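# Stack the small carton onto the large carton

## Task

Set the small carton on the top of the large carton so that no part of it sticks out past the large carton's edges. It must stay there on its own, without the robot supporting it. Then release it and move the tool away.

## Robot and tools

Robot: one arm carrying a vacuum tool with four suction cups and two air channels, a and b. The reference point is the cup point, the centre of the four cup rims when nothing touches them. The cups point along the cup point's +z axis. In the cup point's own axes the cups sit at x = -35 and +35 mm; channel a's pair is at y = -70 mm and channel b's pair at y = +70 mm. The tool reaches 148 mm to each side along its y axis. Each cup is 36 mm wide.

Scene frame: origin on the table surface under the arm's base, +z up, +y to the left when facing along +x. The base may be slightly tilted. Results report end_effector_position (metres) and end_effector_quat_wxyz in this frame; the printed position can be somewhat off, more so at long reach. The only camera is cam_wrist (504x504).

execute_actions takes "actions", a list holding one action, one wait, or nothing, plus an optional "pictures" boolean. An empty list just reports the state. An action is {"rows": [...], "steps": n}: up to 15 rows and up to 15 steps of 1/30 s (default 15). Each row runs for one step; if rows run out, the last one repeats. A wait is {"steps": n} with n up to 300, counted from the previous result. A rejected call sends nothing.

A row is 8 numbers, each between -1 and 1: dx, dy, dz, rx, ry, rz, suction_a, suction_b. The first six are an offset, not a pose: they describe the target relative to the cup point's pose in the most recent result that showed it (before any such result in the scene, and for later calls in the same reply, relative to where the robot is when the action begins). They are expressed in the cup point's own axes, not the scene frame. Every row counts from that same reference, not from the prior row. Scale: 1.0 equals 0.6 m for dx, dy, dz and 180 degrees for the rotation; rx, ry, rz form one rotation vector. All zeros does not hold still: it pulls the arm back to the reference pose. The last two numbers set vacuum per channel: +1 is full (about 75 kPa under ambient), smaller values give a proportion, 0.01 or less switches the channel off. A channel keeps its setting until changed.

move takes "target" (one 8-number row, same layout and reference as above) and optional "speed" in m/s, 0.002 to 0.5, default 0.25; rotation speed is capped at twice that in rad/s. It drives the cup point in a straight line toward the target over 0.5 to 10 s, stopping after 10 s even if short. Vacuum values are applied at the start. The path ignores obstacles, and the real motion can lag, deviate and overshoot the speed, especially with a nearly straight arm. Its result adds a "move:" line giving the ending (done, off_target, moving, held, fault) and any limits (paced = the sent pose was clipped; held = the safety check stopped some steps, after which motion can jump fast), plus the distance left to the target.

wait takes "seconds" (0 to 10) and sends nothing new. zoom_image takes "camera": "cam_wrist" and "region": [x0, y0, x1, y1] in pixels from the top-left, at most 504 by 504, giving a closer look at the latest image. finished_scene takes "scene", the number of the scene being ended; it cannot be reversed and reports whether the goal was met.

Control: each step the commanded pose is limited to 70 mm and 16 degrees from the measured pose, then damped inverse kinematics moves the joints, favouring position over orientation. After an action ends the arm only continues to the last clipped pose, so far targets need follow-up commands; check the reported pose. "Hand target" in a result is where the controller is currently heading. "pose unreachable" and HELD mean the clearance check altered or blocked commands (a mount or post under the base counts as arm).

Suction: turn a channel on and press both its cups flat and fully onto a smooth surface; holes, seams or an object's edge under a rim leak. If one cup of an active channel covers nothing, the shared pump loses vacuum on the other channel too, so use only channels whose cups are both sealed. suction_measured_a/b show achieved vacuum (near 0 = no seal; on a tight surface it sits up to 0.17 under the command, 0.27 with both on). part_present_a/b turn 1 at 0.54 and back to 0 below 0.49. Vacuum shortens the cups, so a held object rides up to about 12 mm nearer the tool, and can even lift off its support. To release, rest the object on its support first, then switch both channels off, then back off at least 15 mm. A cup sealed on the table pins the tool; switch that channel off.

Faults: contact torque over a joint limit (139 N m for waist, shoulder, elbow; 34.8 N m for forearm roll, wrist pitch, wrist roll) or any external force of 150 N stops the arm for 10 s and drops the rest of the call. The arm is stiff, so commanding even slightly past a firm contact can trigger this; approach slowly and target the contact height, not below it. Flange force reports external force incl. held weight, with noise. MOTOR HOT warns of overheating before the brakes engage; avoid holding loads needlessly.

Avoid: dropping or slamming the carton, hard pushes, and anything leaving the table. Loose objects may occasionally get nudged, so re-check placement before finishing.

Each tool is called as name(argument=value, ...), one argument or row to a line, values as JSON.

## Session

execute_actions(
  actions=[],
)

Scene clock: 0.00 s of 5300.00 s.
end_effector_position=(+0.4998, +0.0079, +0.3674) suction_measured_a=0.00 part_present_a=0 suction_measured_b=0.00 part_present_b=0 end_effector_quat_wxyz=(-0.002, +0.697, +0.717, +0.006)
Joint positions: [ 0.265  0.133  0.192  0.002 -1.628 -1.831]
Joint velocities: [-0.    -0.     0.001  0.001  0.001  0.001]
Flange force (N, the push that the arm receives, along the end effector's own x y z axes): no reading
Hand target: +0.500, +0.008, +0.367; -0.002, +0.697, +0.717, +0.006

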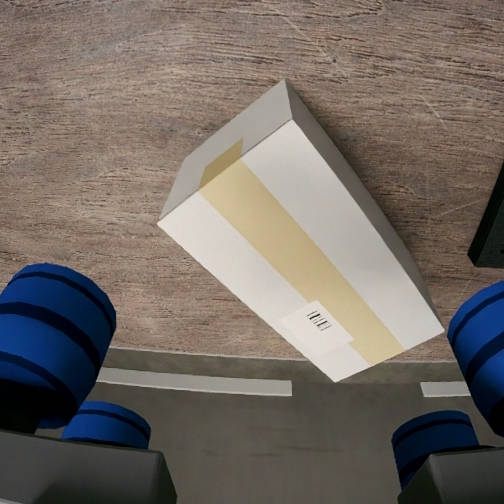

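move(
  target=[0,0,-0.4,0,0,0,0,0],
)

Scene clock: 5.23 s of 5300.00 s.
end_effector_position=(+0.4993, +0.0050, +0.6073) suction_measured_a=0.00 part_present_a=0 suction_measured_b=0.00 part_present_b=0 end_effector_quat_wxyz=(-0.002, +0.698, +0.717, +0.006)
Joint positions: [ 0.265  0.45   1.229  0.002 -2.349 -1.831]
Joint velocities: [-0.001  0.016  0.03  -0.004 -0.019 -0.002]
Flange force (N, the push that the arm receives, along the end effector's own x y z axes): no reading
Hand target: +0.499, +0.005, +0.607; -0.003, +0.698, +0.717, +0.006
Off the commanded pose: 0.001 m, 0 deg.
After step 90, 0.57 s passed at rest.
move: done

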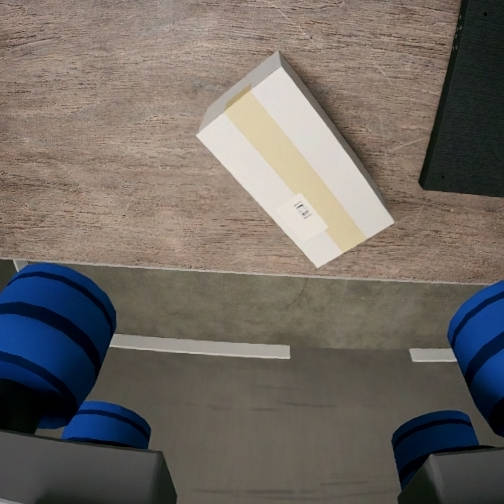

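move(
  target=[-0.45,-0.15,0.1,0,0,0,0,0],
)

Scene clock: 14.77 s of 5300.00 s.
end_effector_position=(+0.4161, -0.2673, +0.5433) suction_measured_a=0.00 part_present_a=0 suction_measured_b=0.00 part_present_b=0 end_effector_quat_wxyz=(-0.002, +0.697, +0.717, +0.006)
Joint positions: [-0.312  0.251  0.773  0.002 -2.091 -1.254]
Joint velocities: [-0.002  0.001  0.002 -0.001 -0.     0.001]
Flange force (N, the push that the arm receives, along the end effector's own x y z axes): [1.9 3.9 -2.8]
Hand target: +0.416, -0.267, +0.543; -0.002, +0.697, +0.717, +0.006
Off the commanded pose: 0.001 m, 0 deg.
After step 90, 4.90 s passed at rest.
move: done

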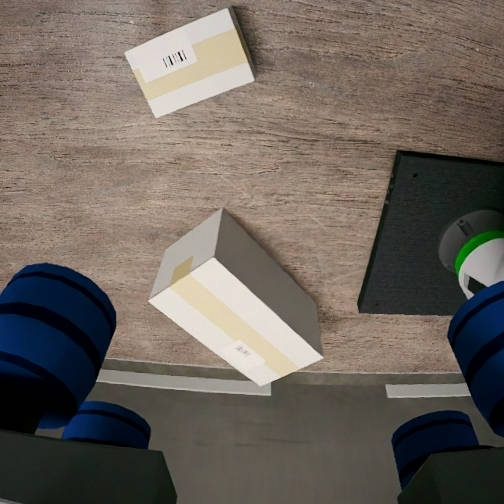

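move(
  target=[0,0.18,0.35,0,0,0,0,0],
)

Scene clock: 31.67 s of 5300.00 s.
end_effector_position=(+0.5245, -0.2617, +0.3337) suction_measured_a=0.00 part_present_a=0 suction_measured_b=0.00 part_present_b=0 end_effector_quat_wxyz=(-0.002, +0.697, +0.717, +0.005)
Joint positions: [-0.254  0.35   0.388  0.002 -1.607 -1.312]
Joint velocities: [-0.001  0.002 -0.     0.     0.001  0.   ]
Flange force (N, the push that the arm receives, along the end effector's own x y z axes): [-2.2 6.7 -3.7]
Hand target: +0.525, -0.262, +0.334; -0.002, +0.697, +0.717, +0.006
Off the commanded pose: 0.001 m, 0 deg.
After step 90, 12.50 s passed at rest.
move: done

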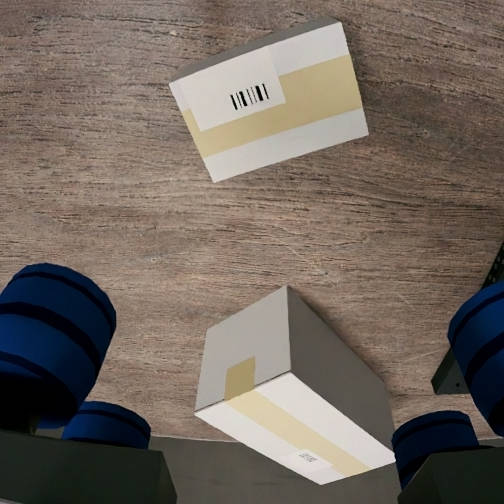

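move(
  target=[0,0,0.22,0,0,0,0,0],
  speed=0.15,
)

Scene clock: 47.87 s of 5300.00 s.
end_effector_position=(+0.5249, -0.2598, +0.2018) suction_measured_a=0.00 part_present_a=0 suction_measured_b=0.00 part_present_b=0 end_effector_quat_wxyz=(-0.002, +0.697, +0.717, +0.006)
Joint positions: [-0.254  0.386  0.126  0.002 -1.31  -1.312]
Joint velocities: [-0.001  0.001 -0.001  0.003  0.003  0.   ]
Flange force (N, the push that the arm receives, along the end effector's own x y z axes): [-1.0 1.4 -1.2]
Hand target: +0.525, -0.260, +0.202; -0.002, +0.697, +0.717, +0.006
Off the commanded pose: 0.001 m, 0 deg.
After step 90, 11.90 s passed at rest.
move: done

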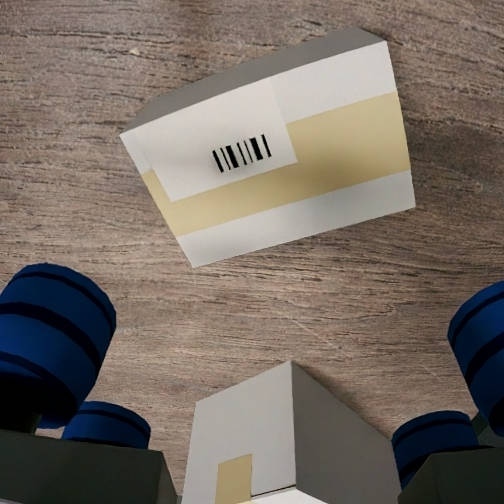

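move(
  target=[-0.127,0.038,0,0,0,0.394,0,0],
  speed=0.3,
)

Scene clock: 60.27 s of 5300.00 s.
end_effector_position=(+0.5495, -0.3354, +0.2007) suction_measured_a=0.00 part_present_a=0 suction_measured_b=0.00 part_present_b=0 end_effector_quat_wxyz=(-0.005, +0.984, +0.180, +0.003)
Joint positions: [-0.364  0.531  0.334  0.002 -1.372 -2.44 ]
Joint velocities: [-0.001  0.001  0.001  0.001 -0.001 -0.002]
Flange force (N, the push that the arm receives, along the end effector's own x y z axes): [2.7 1.9 -1.2]
Hand target: +0.550, -0.335, +0.201; -0.005, +0.984, +0.180, +0.003
Off the commanded pose: 0.000 m, 0 deg.
After step 90, 6.90 s passed at rest.
move: done

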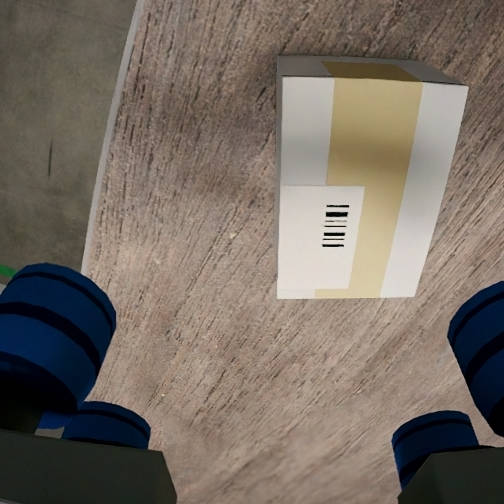

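move(
  target=[0,0.02,0.1,0,0,0,0,0],
  speed=0.1,
)

Scene clock: 65.40 s of 5300.00 s.
end_effector_position=(+0.5539, -0.3458, +0.1407) suction_measured_a=0.00 part_present_a=0 suction_measured_b=0.00 part_present_b=0 end_effector_quat_wxyz=(-0.005, +0.984, +0.180, +0.003)
Joint positions: [-0.378  0.593  0.284  0.002 -1.261 -2.425]
Joint velocities: [-0.     0.001 -0.    -0.     0.001 -0.   ]
Flange force (N, the push that the arm receives, along the end effector's own x y z axes): [2.8 2.2 -0.3]
Hand target: +0.554, -0.346, +0.141; -0.005, +0.984, +0.180, +0.003
Off the commanded pose: 0.000 m, 0 deg.
After step 90, 1.17 s passed at rest.
move: done

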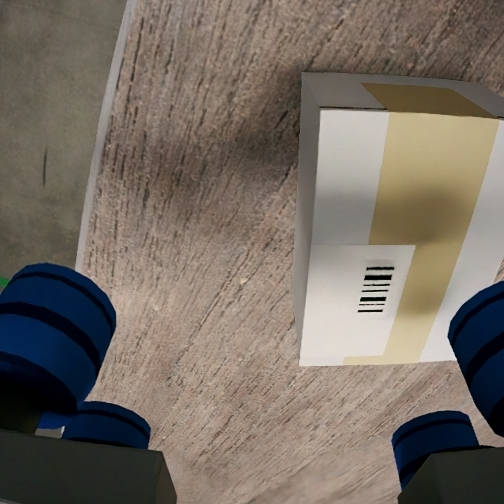

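move(
  target=[0,0,0.07,0,0,0,1,0],
  speed=0.04,
)

Scene clock: 71.27 s of 5300.00 s.
end_effector_position=(+0.5540, -0.3452, +0.0987) suction_measured_a=0.00 part_present_a=0 suction_measured_b=0.00 part_present_b=0 end_effector_quat_wxyz=(-0.005, +0.984, +0.180, +0.003)
Joint positions: [-0.378  0.629  0.238  0.002 -1.178 -2.425]
Joint velocities: [-0.001  0.001 -0.001  0.001  0.002  0.001]
Flange force (N, the push that the arm receives, along the end effector's own x y z axes): [2.4 1.7 -1.1]
Hand target: +0.554, -0.345, +0.099; -0.005, +0.984, +0.180, +0.003
Off the commanded pose: 0.000 m, 0 deg.
After step 90, 1.53 s passed at rest.
move: done

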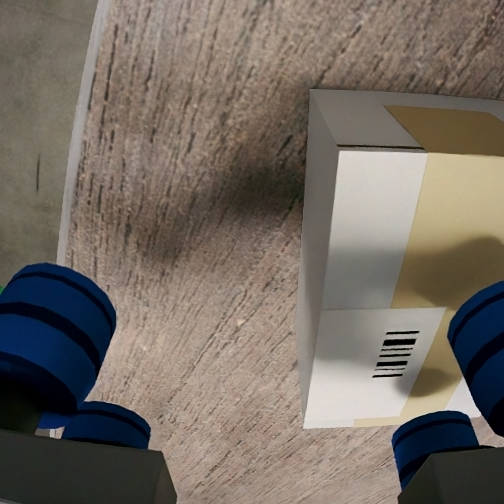

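move(
  target=[-0.03,0.005,0.03,0,0,0,1,0],
  speed=0.03,
)

Scene clock: 76.27 s of 5300.00 s.
end_effector_position=(+0.5383, -0.3540, +0.0806) suction_measured_a=0.00 part_present_a=0 suction_measured_b=0.00 part_present_b=0 end_effector_quat_wxyz=(-0.005, +0.984, +0.180, +0.003)
Joint positions: [-0.4    0.627  0.19   0.002 -1.131 -2.403]
Joint velocities: [-0.002 -0.    -0.002 -0.002  0.003  0.001]
Flange force (N, the push that the arm receives, along the end effector's own x y z axes): [2.9 3.2 -0.8]
Hand target: +0.538, -0.354, +0.081; -0.005, +0.984, +0.180, +0.003
Off the commanded pose: 0.000 m, 0 deg.
After step 90, 0.90 s passed at rest.
move: done

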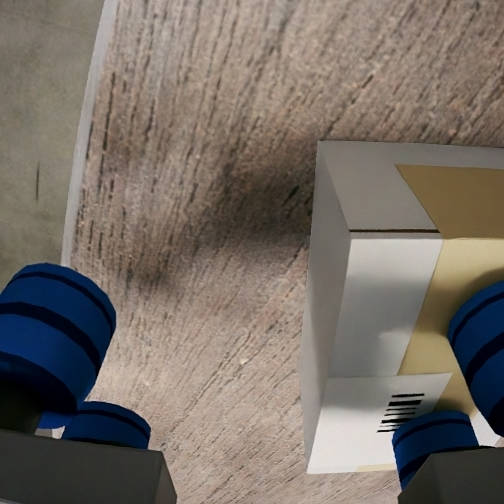

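move(
  target=[0,0,0.015,0,0,0,1,0],
  speed=0.015,
)

Scene clock: 80.77 s of 5300.00 s.
end_effector_position=(+0.5383, -0.3539, +0.0716) suction_measured_a=0.75 part_present_a=1 suction_measured_b=0.00 part_present_b=0 end_effector_quat_wxyz=(-0.005, +0.984, +0.180, +0.003)
Joint positions: [-0.4    0.637  0.182  0.002 -1.114 -2.403]
Joint velocities: [ 0.     0.001 -0.001 -0.002  0.001  0.   ]
Flange force (N, the push that the arm receives, along the end effector's own x y z axes): [3.3 3.4 4.9]
Hand target: +0.538, -0.354, +0.072; -0.005, +0.984, +0.180, +0.003
Off the commanded pose: 0.000 m, 0 deg.
After step 90, 0.67 s passed at rest.
move: done

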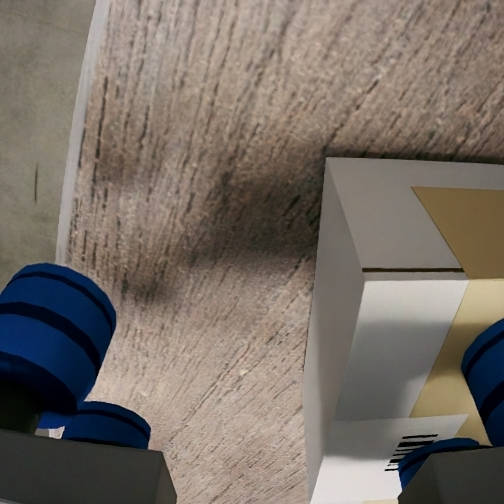

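move(
  target=[0,0,-0.4,0,0,0,1,0],
  speed=0.15,
)

Scene clock: 93.10 s of 5300.00 s.
end_effector_position=(+0.5376, -0.3575, +0.3116) suction_measured_a=0.94 part_present_a=1 suction_measured_b=0.00 part_present_b=0 end_effector_quat_wxyz=(-0.005, +0.984, +0.180, +0.003)
Joint positions: [-0.401  0.513  0.567  0.002 -1.623 -2.403]
Joint velocities: [-0.     0.001  0.003 -0.003 -0.003  0.   ]
Flange force (N, the push that the arm receives, along the end effector's own x y z axes): [-1.6 -2.6 5.5]
Hand target: +0.538, -0.357, +0.312; -0.005, +0.984, +0.180, +0.003
Off the commanded pose: 0.001 m, 0 deg.
After step 100, 7.00 s passed at rest.
move: done

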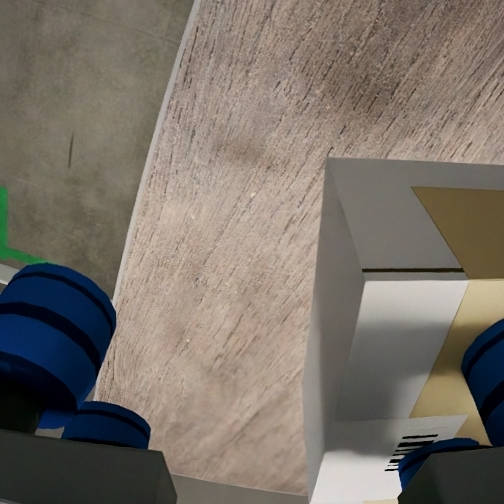

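move(
  target=[0.28,-0.874,0,0,0,-0.594,1,0],
  speed=0.2,
)

Scene clock: 103.13 s of 5300.00 s.
end_effector_position=(+0.5113, +0.1934, +0.3191) suction_measured_a=0.94 part_present_a=1 suction_measured_b=0.00 part_present_b=0 end_effector_quat_wxyz=(+0.000, +0.441, +0.897, +0.007)
Joint positions: [ 0.584  0.254  0.216  0.003 -1.532 -1.522]
Joint velocities: [0.001 0.001 0.001 0.    0.001 0.001]
Flange force (N, the push that the arm receives, along the end effector's own x y z axes): [-0.3 5.0 0.1]
Hand target: +0.511, +0.193, +0.319; +0.000, +0.441, +0.897, +0.007
Off the commanded pose: 0.003 m, 0 deg.
After step 90, 1.97 s passed at rest.
move: done

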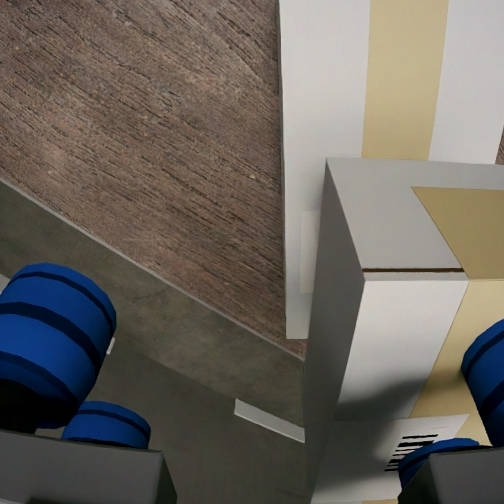

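move(
  target=[0,-0.033,0.1,0,0,0,1,0],
  speed=0.06,
)

Scene clock: 108.60 s of 5300.00 s.
end_effector_position=(+0.4957, +0.1822, +0.2589) suction_measured_a=0.94 part_present_a=1 suction_measured_b=0.00 part_present_b=0 end_effector_quat_wxyz=(+0.000, +0.441, +0.897, +0.007)
Joint positions: [ 0.583  0.223  0.037  0.003 -1.384 -1.521]
Joint velocities: [ 0.    -0.    -0.001  0.001  0.002 -0.   ]
Flange force (N, the push that the arm receives, along the end effector's own x y z axes): [0.6 0.1 3.8]
Hand target: +0.496, +0.182, +0.259; +0.000, +0.441, +0.897, +0.007
Off the commanded pose: 0.000 m, 0 deg.
After step 90, 1.07 s passed at rest.
move: done

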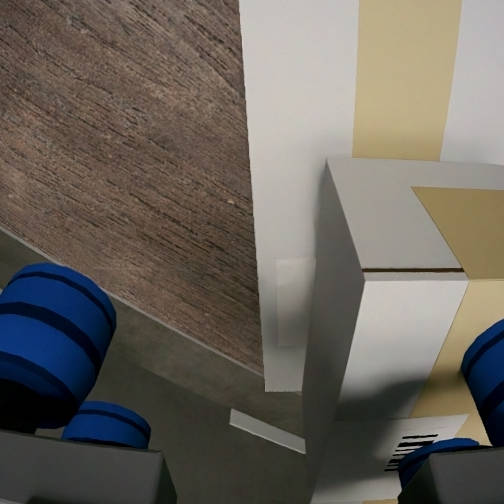

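move(
  target=[-0.015,0.012,0.045,0,0,0,1,0],
  speed=0.025,
)

Scene clock: 117.73 s of 5300.00 s.
end_effector_position=(+0.5069, +0.1797, +0.2319) suction_measured_a=0.94 part_present_a=1 suction_measured_b=0.00 part_present_b=0 end_effector_quat_wxyz=(+0.000, +0.441, +0.897, +0.007)
Joint positions: [ 0.566  0.26   0.019  0.003 -1.329 -1.504]
Joint velocities: [-0.     0.001 -0.    -0.     0.001  0.002]
Flange force (N, the push that the arm receives, along the end effector's own x y z axes): [1.4 1.8 3.8]
Hand target: +0.507, +0.180, +0.232; +0.000, +0.441, +0.897, +0.007
Off the commanded pose: 0.000 m, 0 deg.
After step 90, 4.70 s passed at rest.
move: done

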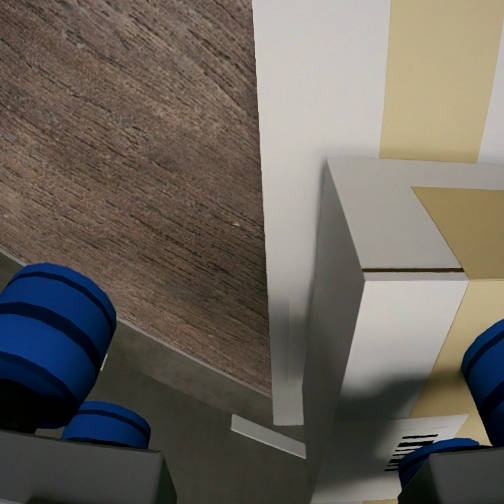

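move(
  target=[0,0,0.017,0,0,0,1,0],
  speed=0.012,
)

move(
  target=[0,0,0.012,0,0,0,1,0],
  speed=0.01,
)

Scene clock: 124.07 s of 5300.00 s.
end_effector_position=(+0.5070, +0.1798, +0.2217) suction_measured_a=0.94 part_present_a=1 suction_measured_b=0.00 part_present_b=0 end_effector_quat_wxyz=(+0.000, +0.441, +0.897, +0.007)
Joint positions: [ 0.566  0.266  0.002  0.003 -1.306 -1.504]
Joint velocities: [ 0.     0.    -0.001  0.001  0.002 -0.   ]
Flange force (N, the push that the arm receives, along the end effector's own x y z axes): [-0.8 2.0 1.0]
Hand target: +0.507, +0.180, +0.222; +0.000, +0.441, +0.897, +0.007
Off the commanded pose: 0.000 m, 0 deg.
After step 90, 2.27 s passed at rest.
move: done

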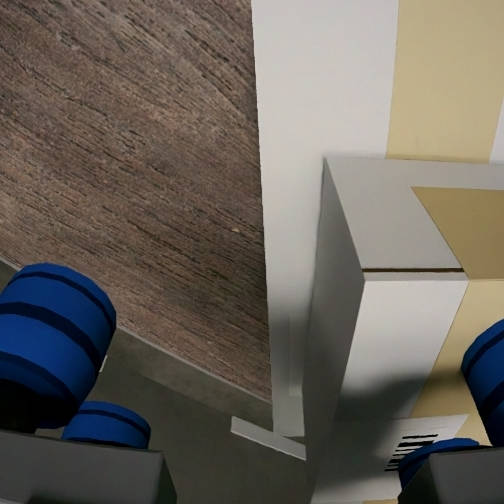

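Scene clock: 125.00 s of 5300.00 s.
end_effector_position=(+0.5070, +0.1799, +0.2146) suction_measured_a=0.94 part_present_a=1 suction_measured_b=0.00 part_present_b=0 end_effector_quat_wxyz=(+0.000, +0.441, +0.897, +0.007)
Joint positions: [ 0.566  0.271 -0.009  0.003 -1.29  -1.504]
Joint velocities: [ 0.     0.    -0.002 -0.001  0.001 -0.001]
Flange force (N, the push that the arm receives, along the end effector's own x y z axes): [0.7 2.0 3.8]
Hand target: +0.507, +0.180, +0.215; +0.000, +0.441, +0.897, +0.007
Off the commanded pose: 0.000 m, 0 deg.
move: done

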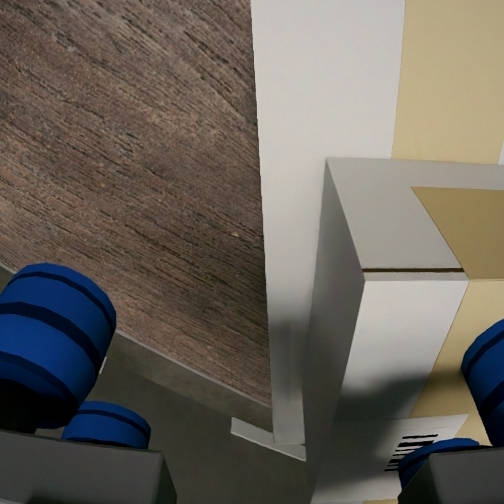

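move(
  target=[0,0,0.008,0,0,0,1,0],
  speed=0.008,
)

Scene clock: 138.13 s of 5300.00 s.
end_effector_position=(+0.5073, +0.1798, +0.2127) suction_measured_a=0.94 part_present_a=1 suction_measured_b=0.00 part_present_b=0 end_effector_quat_wxyz=(+0.001, +0.441, +0.898, +0.008)
Joint positions: [ 0.566  0.271 -0.014  0.004 -1.282 -1.504]
Joint velocities: [-0.001 -0.     0.     0.    -0.001  0.001]
Flange force (N, the push that the arm receives, along the end effector's own x y z axes): [3.7 -0.5 -24.9]
Hand target: +0.507, +0.180, +0.213; +0.001, +0.441, +0.898, +0.007
Off the commanded pose: 0.003 m, 0 deg.
FORCE FAULT: contact force on the arm reached its limit, and the arm stopped for 10 seconds. The contact can be on any part of the arm, not only on its tool. The arm's remaining commands of this call were not run. The arm holds still and accepts commands again. Move the arm away from the contact; if what it grips holds it there, let go first. Pushing or pulling that hard again can fault the arm again.
move: fault

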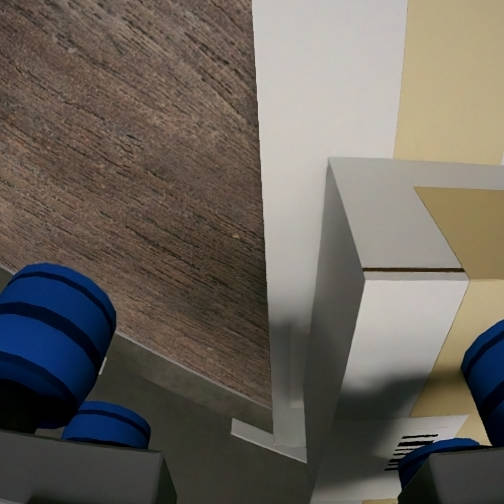

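execute_actions(
  actions=[
    {"rows":[[0,0,-0.003,0,0,0,0,0]],"steps":15},
  ],
  pictures=false,
)

move(
  target=[-0.1,0,-0.4,0,0,0,0,0],
  speed=0.12,
)

Scene clock: 144.07 s of 5300.00 s.
end_effector_position=(+0.5073, +0.1798, +0.2145) suction_measured_a=0.00 part_present_a=0 suction_measured_b=0.00 part_present_b=0 end_effector_quat_wxyz=(+0.001, +0.441, +0.898, +0.008)
Joint positions: [ 0.566  0.27  -0.011  0.004 -1.287 -1.504]
Joint velocities: [ 0. -0.  0.  0.  0.  0.]
Flange force (N, the push that the arm receives, along the end effector's own x y z axes): [2.5 0.9 -33.1]
Hand target: +0.507, +0.180, +0.215; +0.001, +0.441, +0.898, +0.008
Off the commanded pose: 0.000 m, 0 deg.
Steps of this call (steps 1 to 90: nothing new was sent; then 2.43 s passed at rest; steps 91 to 105: all 15 steps of this action). Readings (end_effector_position | what the end effector reports):
91: (+0.5073, +0.1798, +0.2127) | suction_measured_a=0.60 part_present_a=1 suction_measured_b=0.00 part_present_b=0
92: (+0.5072, +0.1798, +0.2131) | suction_measured_a=0.09 part_present_a=0 suction_measured_b=0.00 part_present_b=0
94: (+0.5073, +0.1798, +0.2141) | suction_measured_a=0.00 part_present_a=0 suction_measured_b=0.00 part_present_b=0
98: (+0.5073, +0.1798, +0.2144) | suction_measured_a=0.00 part_present_a=0 suction_measured_b=0.00 part_present_b=0
105: the state above

Scene clock: 146.77 s of 5300.00 s.
end_effector_position=(+0.5426, +0.1289, +0.4540) suction_measured_a=0.00 part_present_a=0 suction_measured_b=0.00 part_present_b=0 end_effector_quat_wxyz=(+0.001, +0.441, +0.897, +0.007)
Joint positions: [ 0.455  0.332  0.636  0.004 -1.871 -1.392]
Joint velocities: [-0.002  0.002  0.004 -0.    -0.001  0.001]
Flange force (N, the push that the arm receives, along the end effector's own x y z axes): [1.0 1.8 -2.8]
Hand target: +0.543, +0.129, +0.454; +0.001, +0.441, +0.897, +0.007
Off the commanded pose: 0.001 m, 0 deg.
move: done

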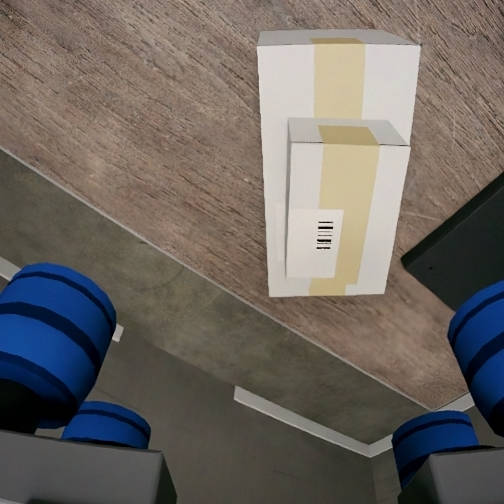

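Good.

finished_scene(
  scene=1,
)

The scene is finished: the task was done.


## Next scene

The same job, from a new start.

execute_actions(
  actions=[],
)

Scene clock: 0.00 s of 5300.00 s.
end_effector_position=(+0.4998, +0.0079, +0.3674) suction_measured_a=0.00 part_present_a=0 suction_measured_b=0.00 part_present_b=0 end_effector_quat_wxyz=(-0.002, +0.697, +0.717, +0.006)
Joint positions: [ 0.265  0.133  0.192  0.002 -1.628 -1.831]
Joint velocities: [-0.001 -0.     0.001 -0.     0.    -0.   ]
Flange force (N, the push that the arm receives, along the end effector's own x y z axes): no reading
Hand target: +0.500, +0.008, +0.367; -0.002, +0.697, +0.717, +0.006

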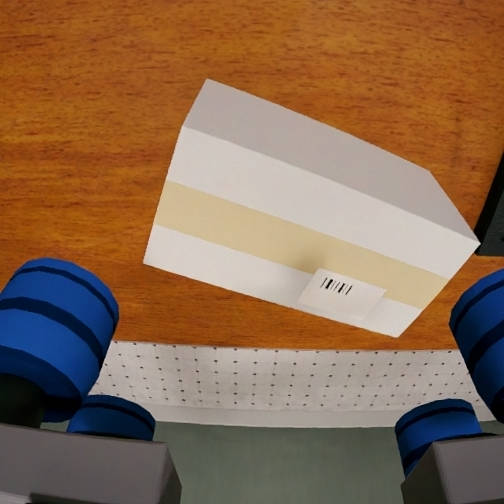

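move(
  target=[-0.45,-0.1,-0.28,0,0,0,0,0],
)

Scene clock: 4.57 s of 5300.00 s.
end_effector_position=(+0.4461, -0.2663, +0.5314) suction_measured_a=0.00 part_present_a=0 suction_measured_b=0.00 part_present_b=0 end_effector_quat_wxyz=(-0.002, +0.697, +0.717, +0.005)
Joint positions: [-0.294  0.31   0.817  0.002 -2.077 -1.272]
Joint velocities: [-0.002  0.005  0.008 -0.001 -0.005  0.001]
Flange force (N, the push that the arm receives, along the end effector's own x y z axes): [-0.3 2.5 -3.2]
Hand target: +0.446, -0.266, +0.531; -0.003, +0.697, +0.717, +0.005
Off the commanded pose: 0.001 m, 0 deg.
move: done

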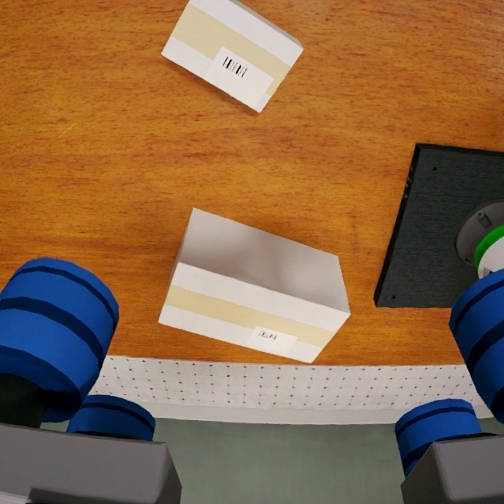

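move(
  target=[-0.158,0.04,0.55,0,0,-0.344,0,0],
)

Scene clock: 13.73 s of 5300.00 s.
end_effector_position=(+0.4730, -0.3561, +0.2003) suction_measured_a=0.00 part_present_a=0 suction_measured_b=0.00 part_present_b=0 end_effector_quat_wxyz=(+0.001, +0.229, +0.973, +0.006)
Joint positions: [-0.442  0.401  0.147  0.002 -1.316 -0.043]
Joint velocities: [-0.001  0.002 -0.001 -0.003  0.001  0.003]
Flange force (N, the push that the arm receives, along the end effector's own x y z axes): [-3.4 -0.9 -1.9]
Hand target: +0.473, -0.356, +0.200; +0.001, +0.229, +0.974, +0.006
Off the commanded pose: 0.001 m, 0 deg.
After step 90, 3.57 s passed at rest.
move: done

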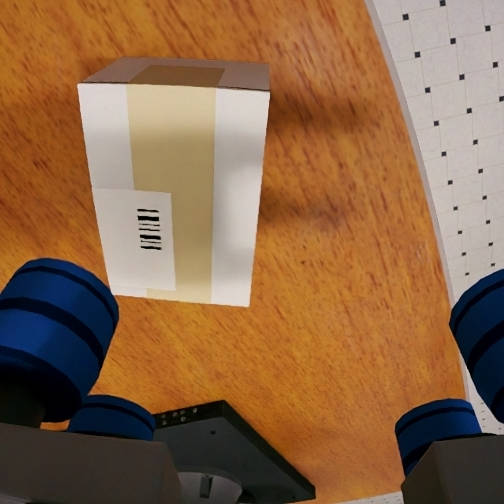

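move(
  target=[0,-0.008,0.18,0,0,0.033,0,1],
  speed=0.08,
)

Scene clock: 19.57 s of 5300.00 s.
end_effector_position=(+0.4711, -0.3588, +0.0923) suction_measured_a=0.00 part_present_a=0 suction_measured_b=0.00 part_present_b=0 end_effector_quat_wxyz=(+0.000, +0.279, +0.960, +0.006)
Joint positions: [-0.451  0.497  0.016  0.002 -1.089 -0.139]
Joint velocities: [-0.     0.001 -0.001 -0.001  0.003 -0.002]
Flange force (N, the push that the arm receives, along the end effector's own x y z axes): [-2.8 1.0 -0.4]
Hand target: +0.471, -0.359, +0.092; +0.000, +0.279, +0.960, +0.006
Off the commanded pose: 0.000 m, 0 deg.
After step 90, 1.13 s passed at rest.
move: done

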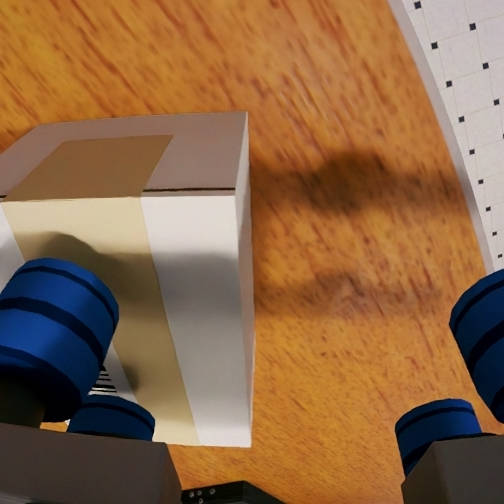

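move(
  target=[-0.008,-0.013,0.028,0,0,0,0,1],
  speed=0.02,
)

Scene clock: 24.90 s of 5300.00 s.
end_effector_position=(+0.4710, -0.3677, +0.0754) suction_measured_a=0.00 part_present_a=0 suction_measured_b=0.56 part_present_b=1 end_effector_quat_wxyz=(+0.000, +0.278, +0.960, +0.006)
Joint positions: [-0.465  0.528  0.02   0.003 -1.061 -0.124]
Joint velocities: [-0.002  0.001  0.    -0.    -0.001  0.001]
Flange force (N, the push that the arm receives, along the end effector's own x y z axes): [-9.3 -1.7 6.2]
Hand target: +0.471, -0.368, +0.075; +0.000, +0.279, +0.960, +0.006
Off the commanded pose: 0.000 m, 0 deg.
After step 90, 1.13 s passed at rest.
move: done

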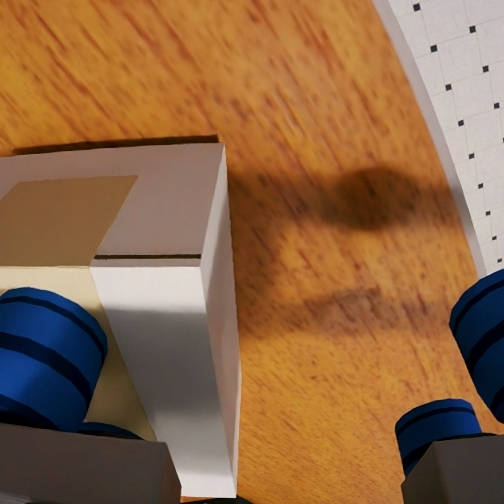

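move(
  target=[0,0,-0.4,0,0,0,0,1],
  speed=0.15,
)

Scene clock: 34.33 s of 5300.00 s.
end_effector_position=(+0.4705, -0.3711, +0.3154) suction_measured_a=0.00 part_present_a=0 suction_measured_b=1.00 part_present_b=1 end_effector_quat_wxyz=(+0.000, +0.279, +0.960, +0.005)
Joint positions: [-0.465  0.382  0.392  0.003 -1.579 -0.125]
Joint velocities: [-0.003  0.001  0.003 -0.003 -0.003  0.001]
Flange force (N, the push that the arm receives, along the end effector's own x y z axes): [5.3 0.4 6.6]
Hand target: +0.470, -0.371, +0.315; +0.000, +0.279, +0.960, +0.006
Off the commanded pose: 0.001 m, 0 deg.
After step 90, 4.43 s passed at rest.
move: done

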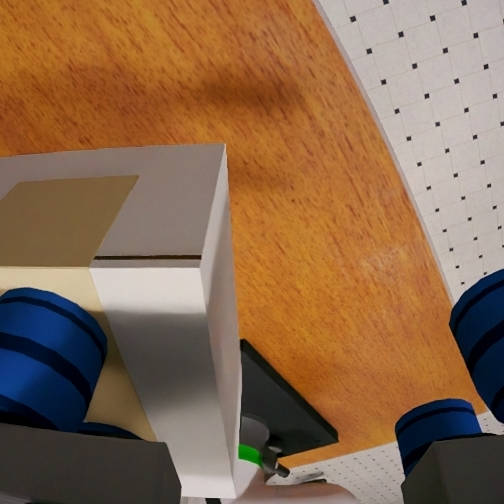

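move(
  target=[0.41,0.543,0,0,0,-0.053,0,1],
  speed=0.2,
)

Scene clock: 40.57 s of 5300.00 s.
end_effector_position=(+0.4390, +0.0366, +0.3208) suction_measured_a=0.00 part_present_a=0 suction_measured_b=1.00 part_present_b=1 end_effector_quat_wxyz=(+0.001, +0.198, +0.980, +0.006)
Joint positions: [ 0.369 -0.018 -0.077  0.003 -1.511 -0.791]
Joint velocities: [ 0.002  0.001  0.001  0.003 -0.    -0.002]
Flange force (N, the push that the arm receives, along the end effector's own x y z axes): [2.0 1.7 2.2]
Hand target: +0.439, +0.037, +0.321; +0.001, +0.198, +0.980, +0.006
Off the commanded pose: 0.002 m, 0 deg.
After step 90, 0.73 s passed at rest.
move: done

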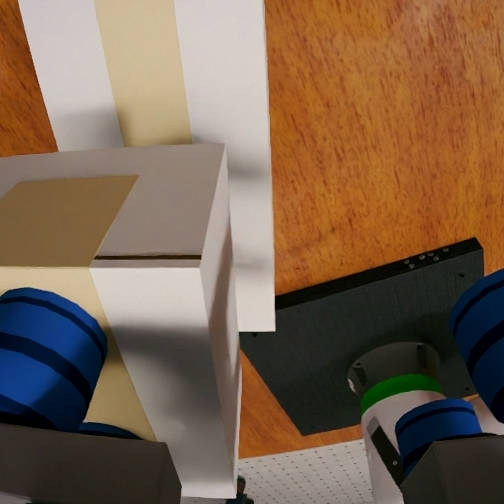

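move(
  target=[-0.042,0.02,0.135,0,0,0,0,1],
  speed=0.06,
)

Scene clock: 46.27 s of 5300.00 s.
end_effector_position=(+0.4670, +0.0387, +0.2399) suction_measured_a=0.00 part_present_a=0 suction_measured_b=1.00 part_present_b=1 end_effector_quat_wxyz=(+0.001, +0.198, +0.980, +0.006)
Joint positions: [ 0.347  0.082 -0.164  0.003 -1.324 -0.77 ]
Joint velocities: [-0.     0.001 -0.001  0.001  0.003 -0.   ]
Flange force (N, the push that the arm receives, along the end effector's own x y z axes): [2.9 0.4 2.8]
Hand target: +0.467, +0.039, +0.240; +0.001, +0.198, +0.980, +0.006
Off the commanded pose: 0.000 m, 0 deg.
After step 90, 0.93 s passed at rest.
move: done

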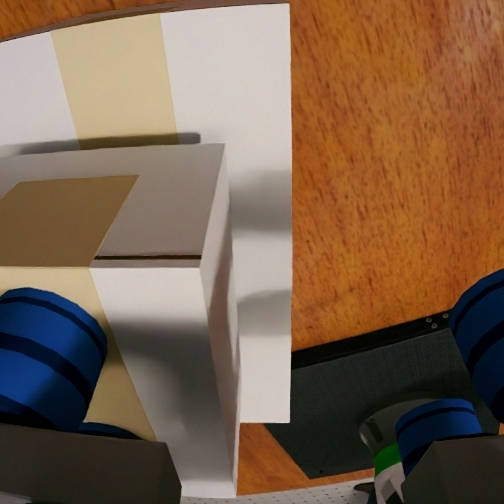

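move(
  target=[0,-0.005,0.012,0,0,0,0,1],
  speed=0.01,
)

Scene clock: 51.87 s of 5300.00 s.
end_effector_position=(+0.4658, +0.0361, +0.2327) suction_measured_a=0.00 part_present_a=0 suction_measured_b=1.00 part_present_b=1 end_effector_quat_wxyz=(+0.001, +0.198, +0.980, +0.006)
Joint positions: [ 0.342  0.083 -0.18   0.003 -1.307 -0.765]
Joint velocities: [-0.001  0.    -0.001 -0.001  0.001  0.   ]
Flange force (N, the push that the arm receives, along the end effector's own x y z axes): [-0.7 2.7 2.9]
Hand target: +0.466, +0.036, +0.233; +0.001, +0.198, +0.980, +0.006
Off the commanded pose: 0.000 m, 0 deg.
After step 90, 1.60 s passed at rest.
move: done

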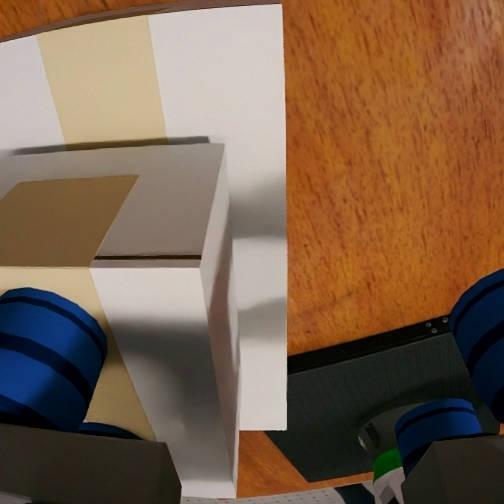

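move(
  target=[0,0,0.014,0,0,0,0,1],
  speed=0.01,
)

Scene clock: 56.90 s of 5300.00 s.
end_effector_position=(+0.4659, +0.0362, +0.2244) suction_measured_a=0.00 part_present_a=0 suction_measured_b=1.00 part_present_b=1 end_effector_quat_wxyz=(+0.001, +0.198, +0.980, +0.006)
Joint positions: [ 0.342  0.089 -0.194  0.003 -1.287 -0.765]
Joint velocities: [ 0.     0.    -0.001  0.002  0.003 -0.001]
Flange force (N, the push that the arm receives, along the end effector's own x y z axes): [1.0 0.7 2.6]
Hand target: +0.466, +0.036, +0.224; +0.001, +0.198, +0.980, +0.006
Off the commanded pose: 0.000 m, 0 deg.
After step 90, 0.97 s passed at rest.
move: done

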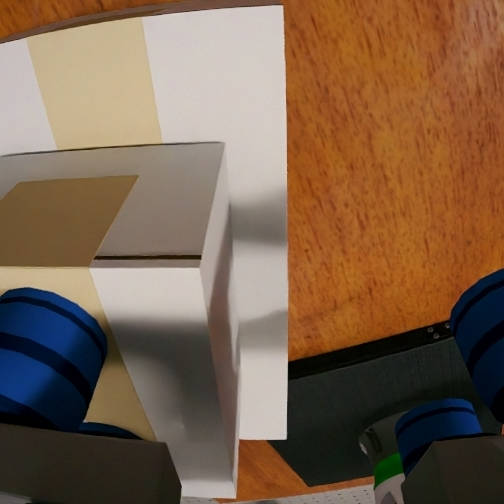

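execute_actions(
  actions=[
    {"rows":[[0,0,0,0,0,0,0,0.7],[0,0,0,0,0,0,0,0.6],[0,0,0,0,0,0,0,0.5],[0,0,0,0,0,0,0,0.4],[0,0,0,0,0,0,0,0.3],[0,0,0,0,0,0,0,0.25],[0,0,0,0,0,0,0,0.2],[0,0,0,0,0,0,0,0.15],[0,0,0,0,0,0,0,0.1],[0,0,0,0,0,0,0,0.05],[0,0,0,0,0,0,0,0]],"steps":15},
  ],
  pictures=false,
)

move(
  target=[-0.1,0,-0.35,0,0,0,0,0],
  speed=0.12,
)

Scene clock: 67.97 s of 5300.00 s.
end_effector_position=(+0.4660, +0.0362, +0.2245) suction_measured_a=0.00 part_present_a=0 suction_measured_b=0.00 part_present_b=0 end_effector_quat_wxyz=(+0.002, +0.198, +0.980, +0.006)
Joint positions: [ 0.342  0.089 -0.194  0.003 -1.287 -0.765]
Joint velocities: [-0.001  0.    -0.002  0.001  0.     0.001]
Flange force (N, the push that the arm receives, along the end effector's own x y z axes): [5.2 -1.9 -22.0]
Hand target: +0.466, +0.036, +0.224; +0.001, +0.198, +0.980, +0.006
Off the commanded pose: 0.000 m, 0 deg.
Steps of this call (steps 1 to 90: nothing new was sent; then 7.57 s passed at rest; steps 91 to 105: all 15 steps of this action). Readings (end_effector_position | what the end effector reports):
91: (+0.4659, +0.0362, +0.2243) | suction_measured_a=0.00 part_present_a=0 suction_measured_b=0.89 part_present_b=1
92: (+0.4659, +0.0362, +0.2243) | suction_measured_a=0.00 part_present_a=0 suction_measured_b=0.79 part_present_b=1
94: (+0.4659, +0.0362, +0.2243) | suction_measured_a=0.00 part_present_a=0 suction_measured_b=0.59 part_present_b=1
98: (+0.4659, +0.0362, +0.2243) | suction_measured_a=0.00 part_present_a=0 suction_measured_b=0.35 part_present_b=0
105: the state above

Scene clock: 70.47 s of 5300.00 s.
end_effector_position=(+0.5206, +0.0100, +0.4342) suction_measured_a=0.00 part_present_a=0 suction_measured_b=0.00 part_present_b=0 end_effector_quat_wxyz=(+0.002, +0.198, +0.980, +0.006)
Joint positions: [ 0.259  0.213  0.441  0.003 -1.798 -0.682]
Joint velocities: [-0.001  0.002  0.005 -0.002 -0.002  0.001]
Flange force (N, the push that the arm receives, along the end effector's own x y z axes): [0.1 3.6 -1.4]
Hand target: +0.521, +0.010, +0.434; +0.001, +0.198, +0.980, +0.006
Off the commanded pose: 0.001 m, 0 deg.
move: done

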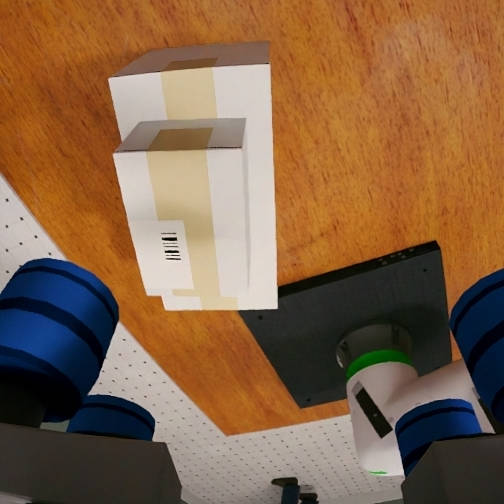

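finished_scene(
  scene=2,
)

The scene is finished: the task was done.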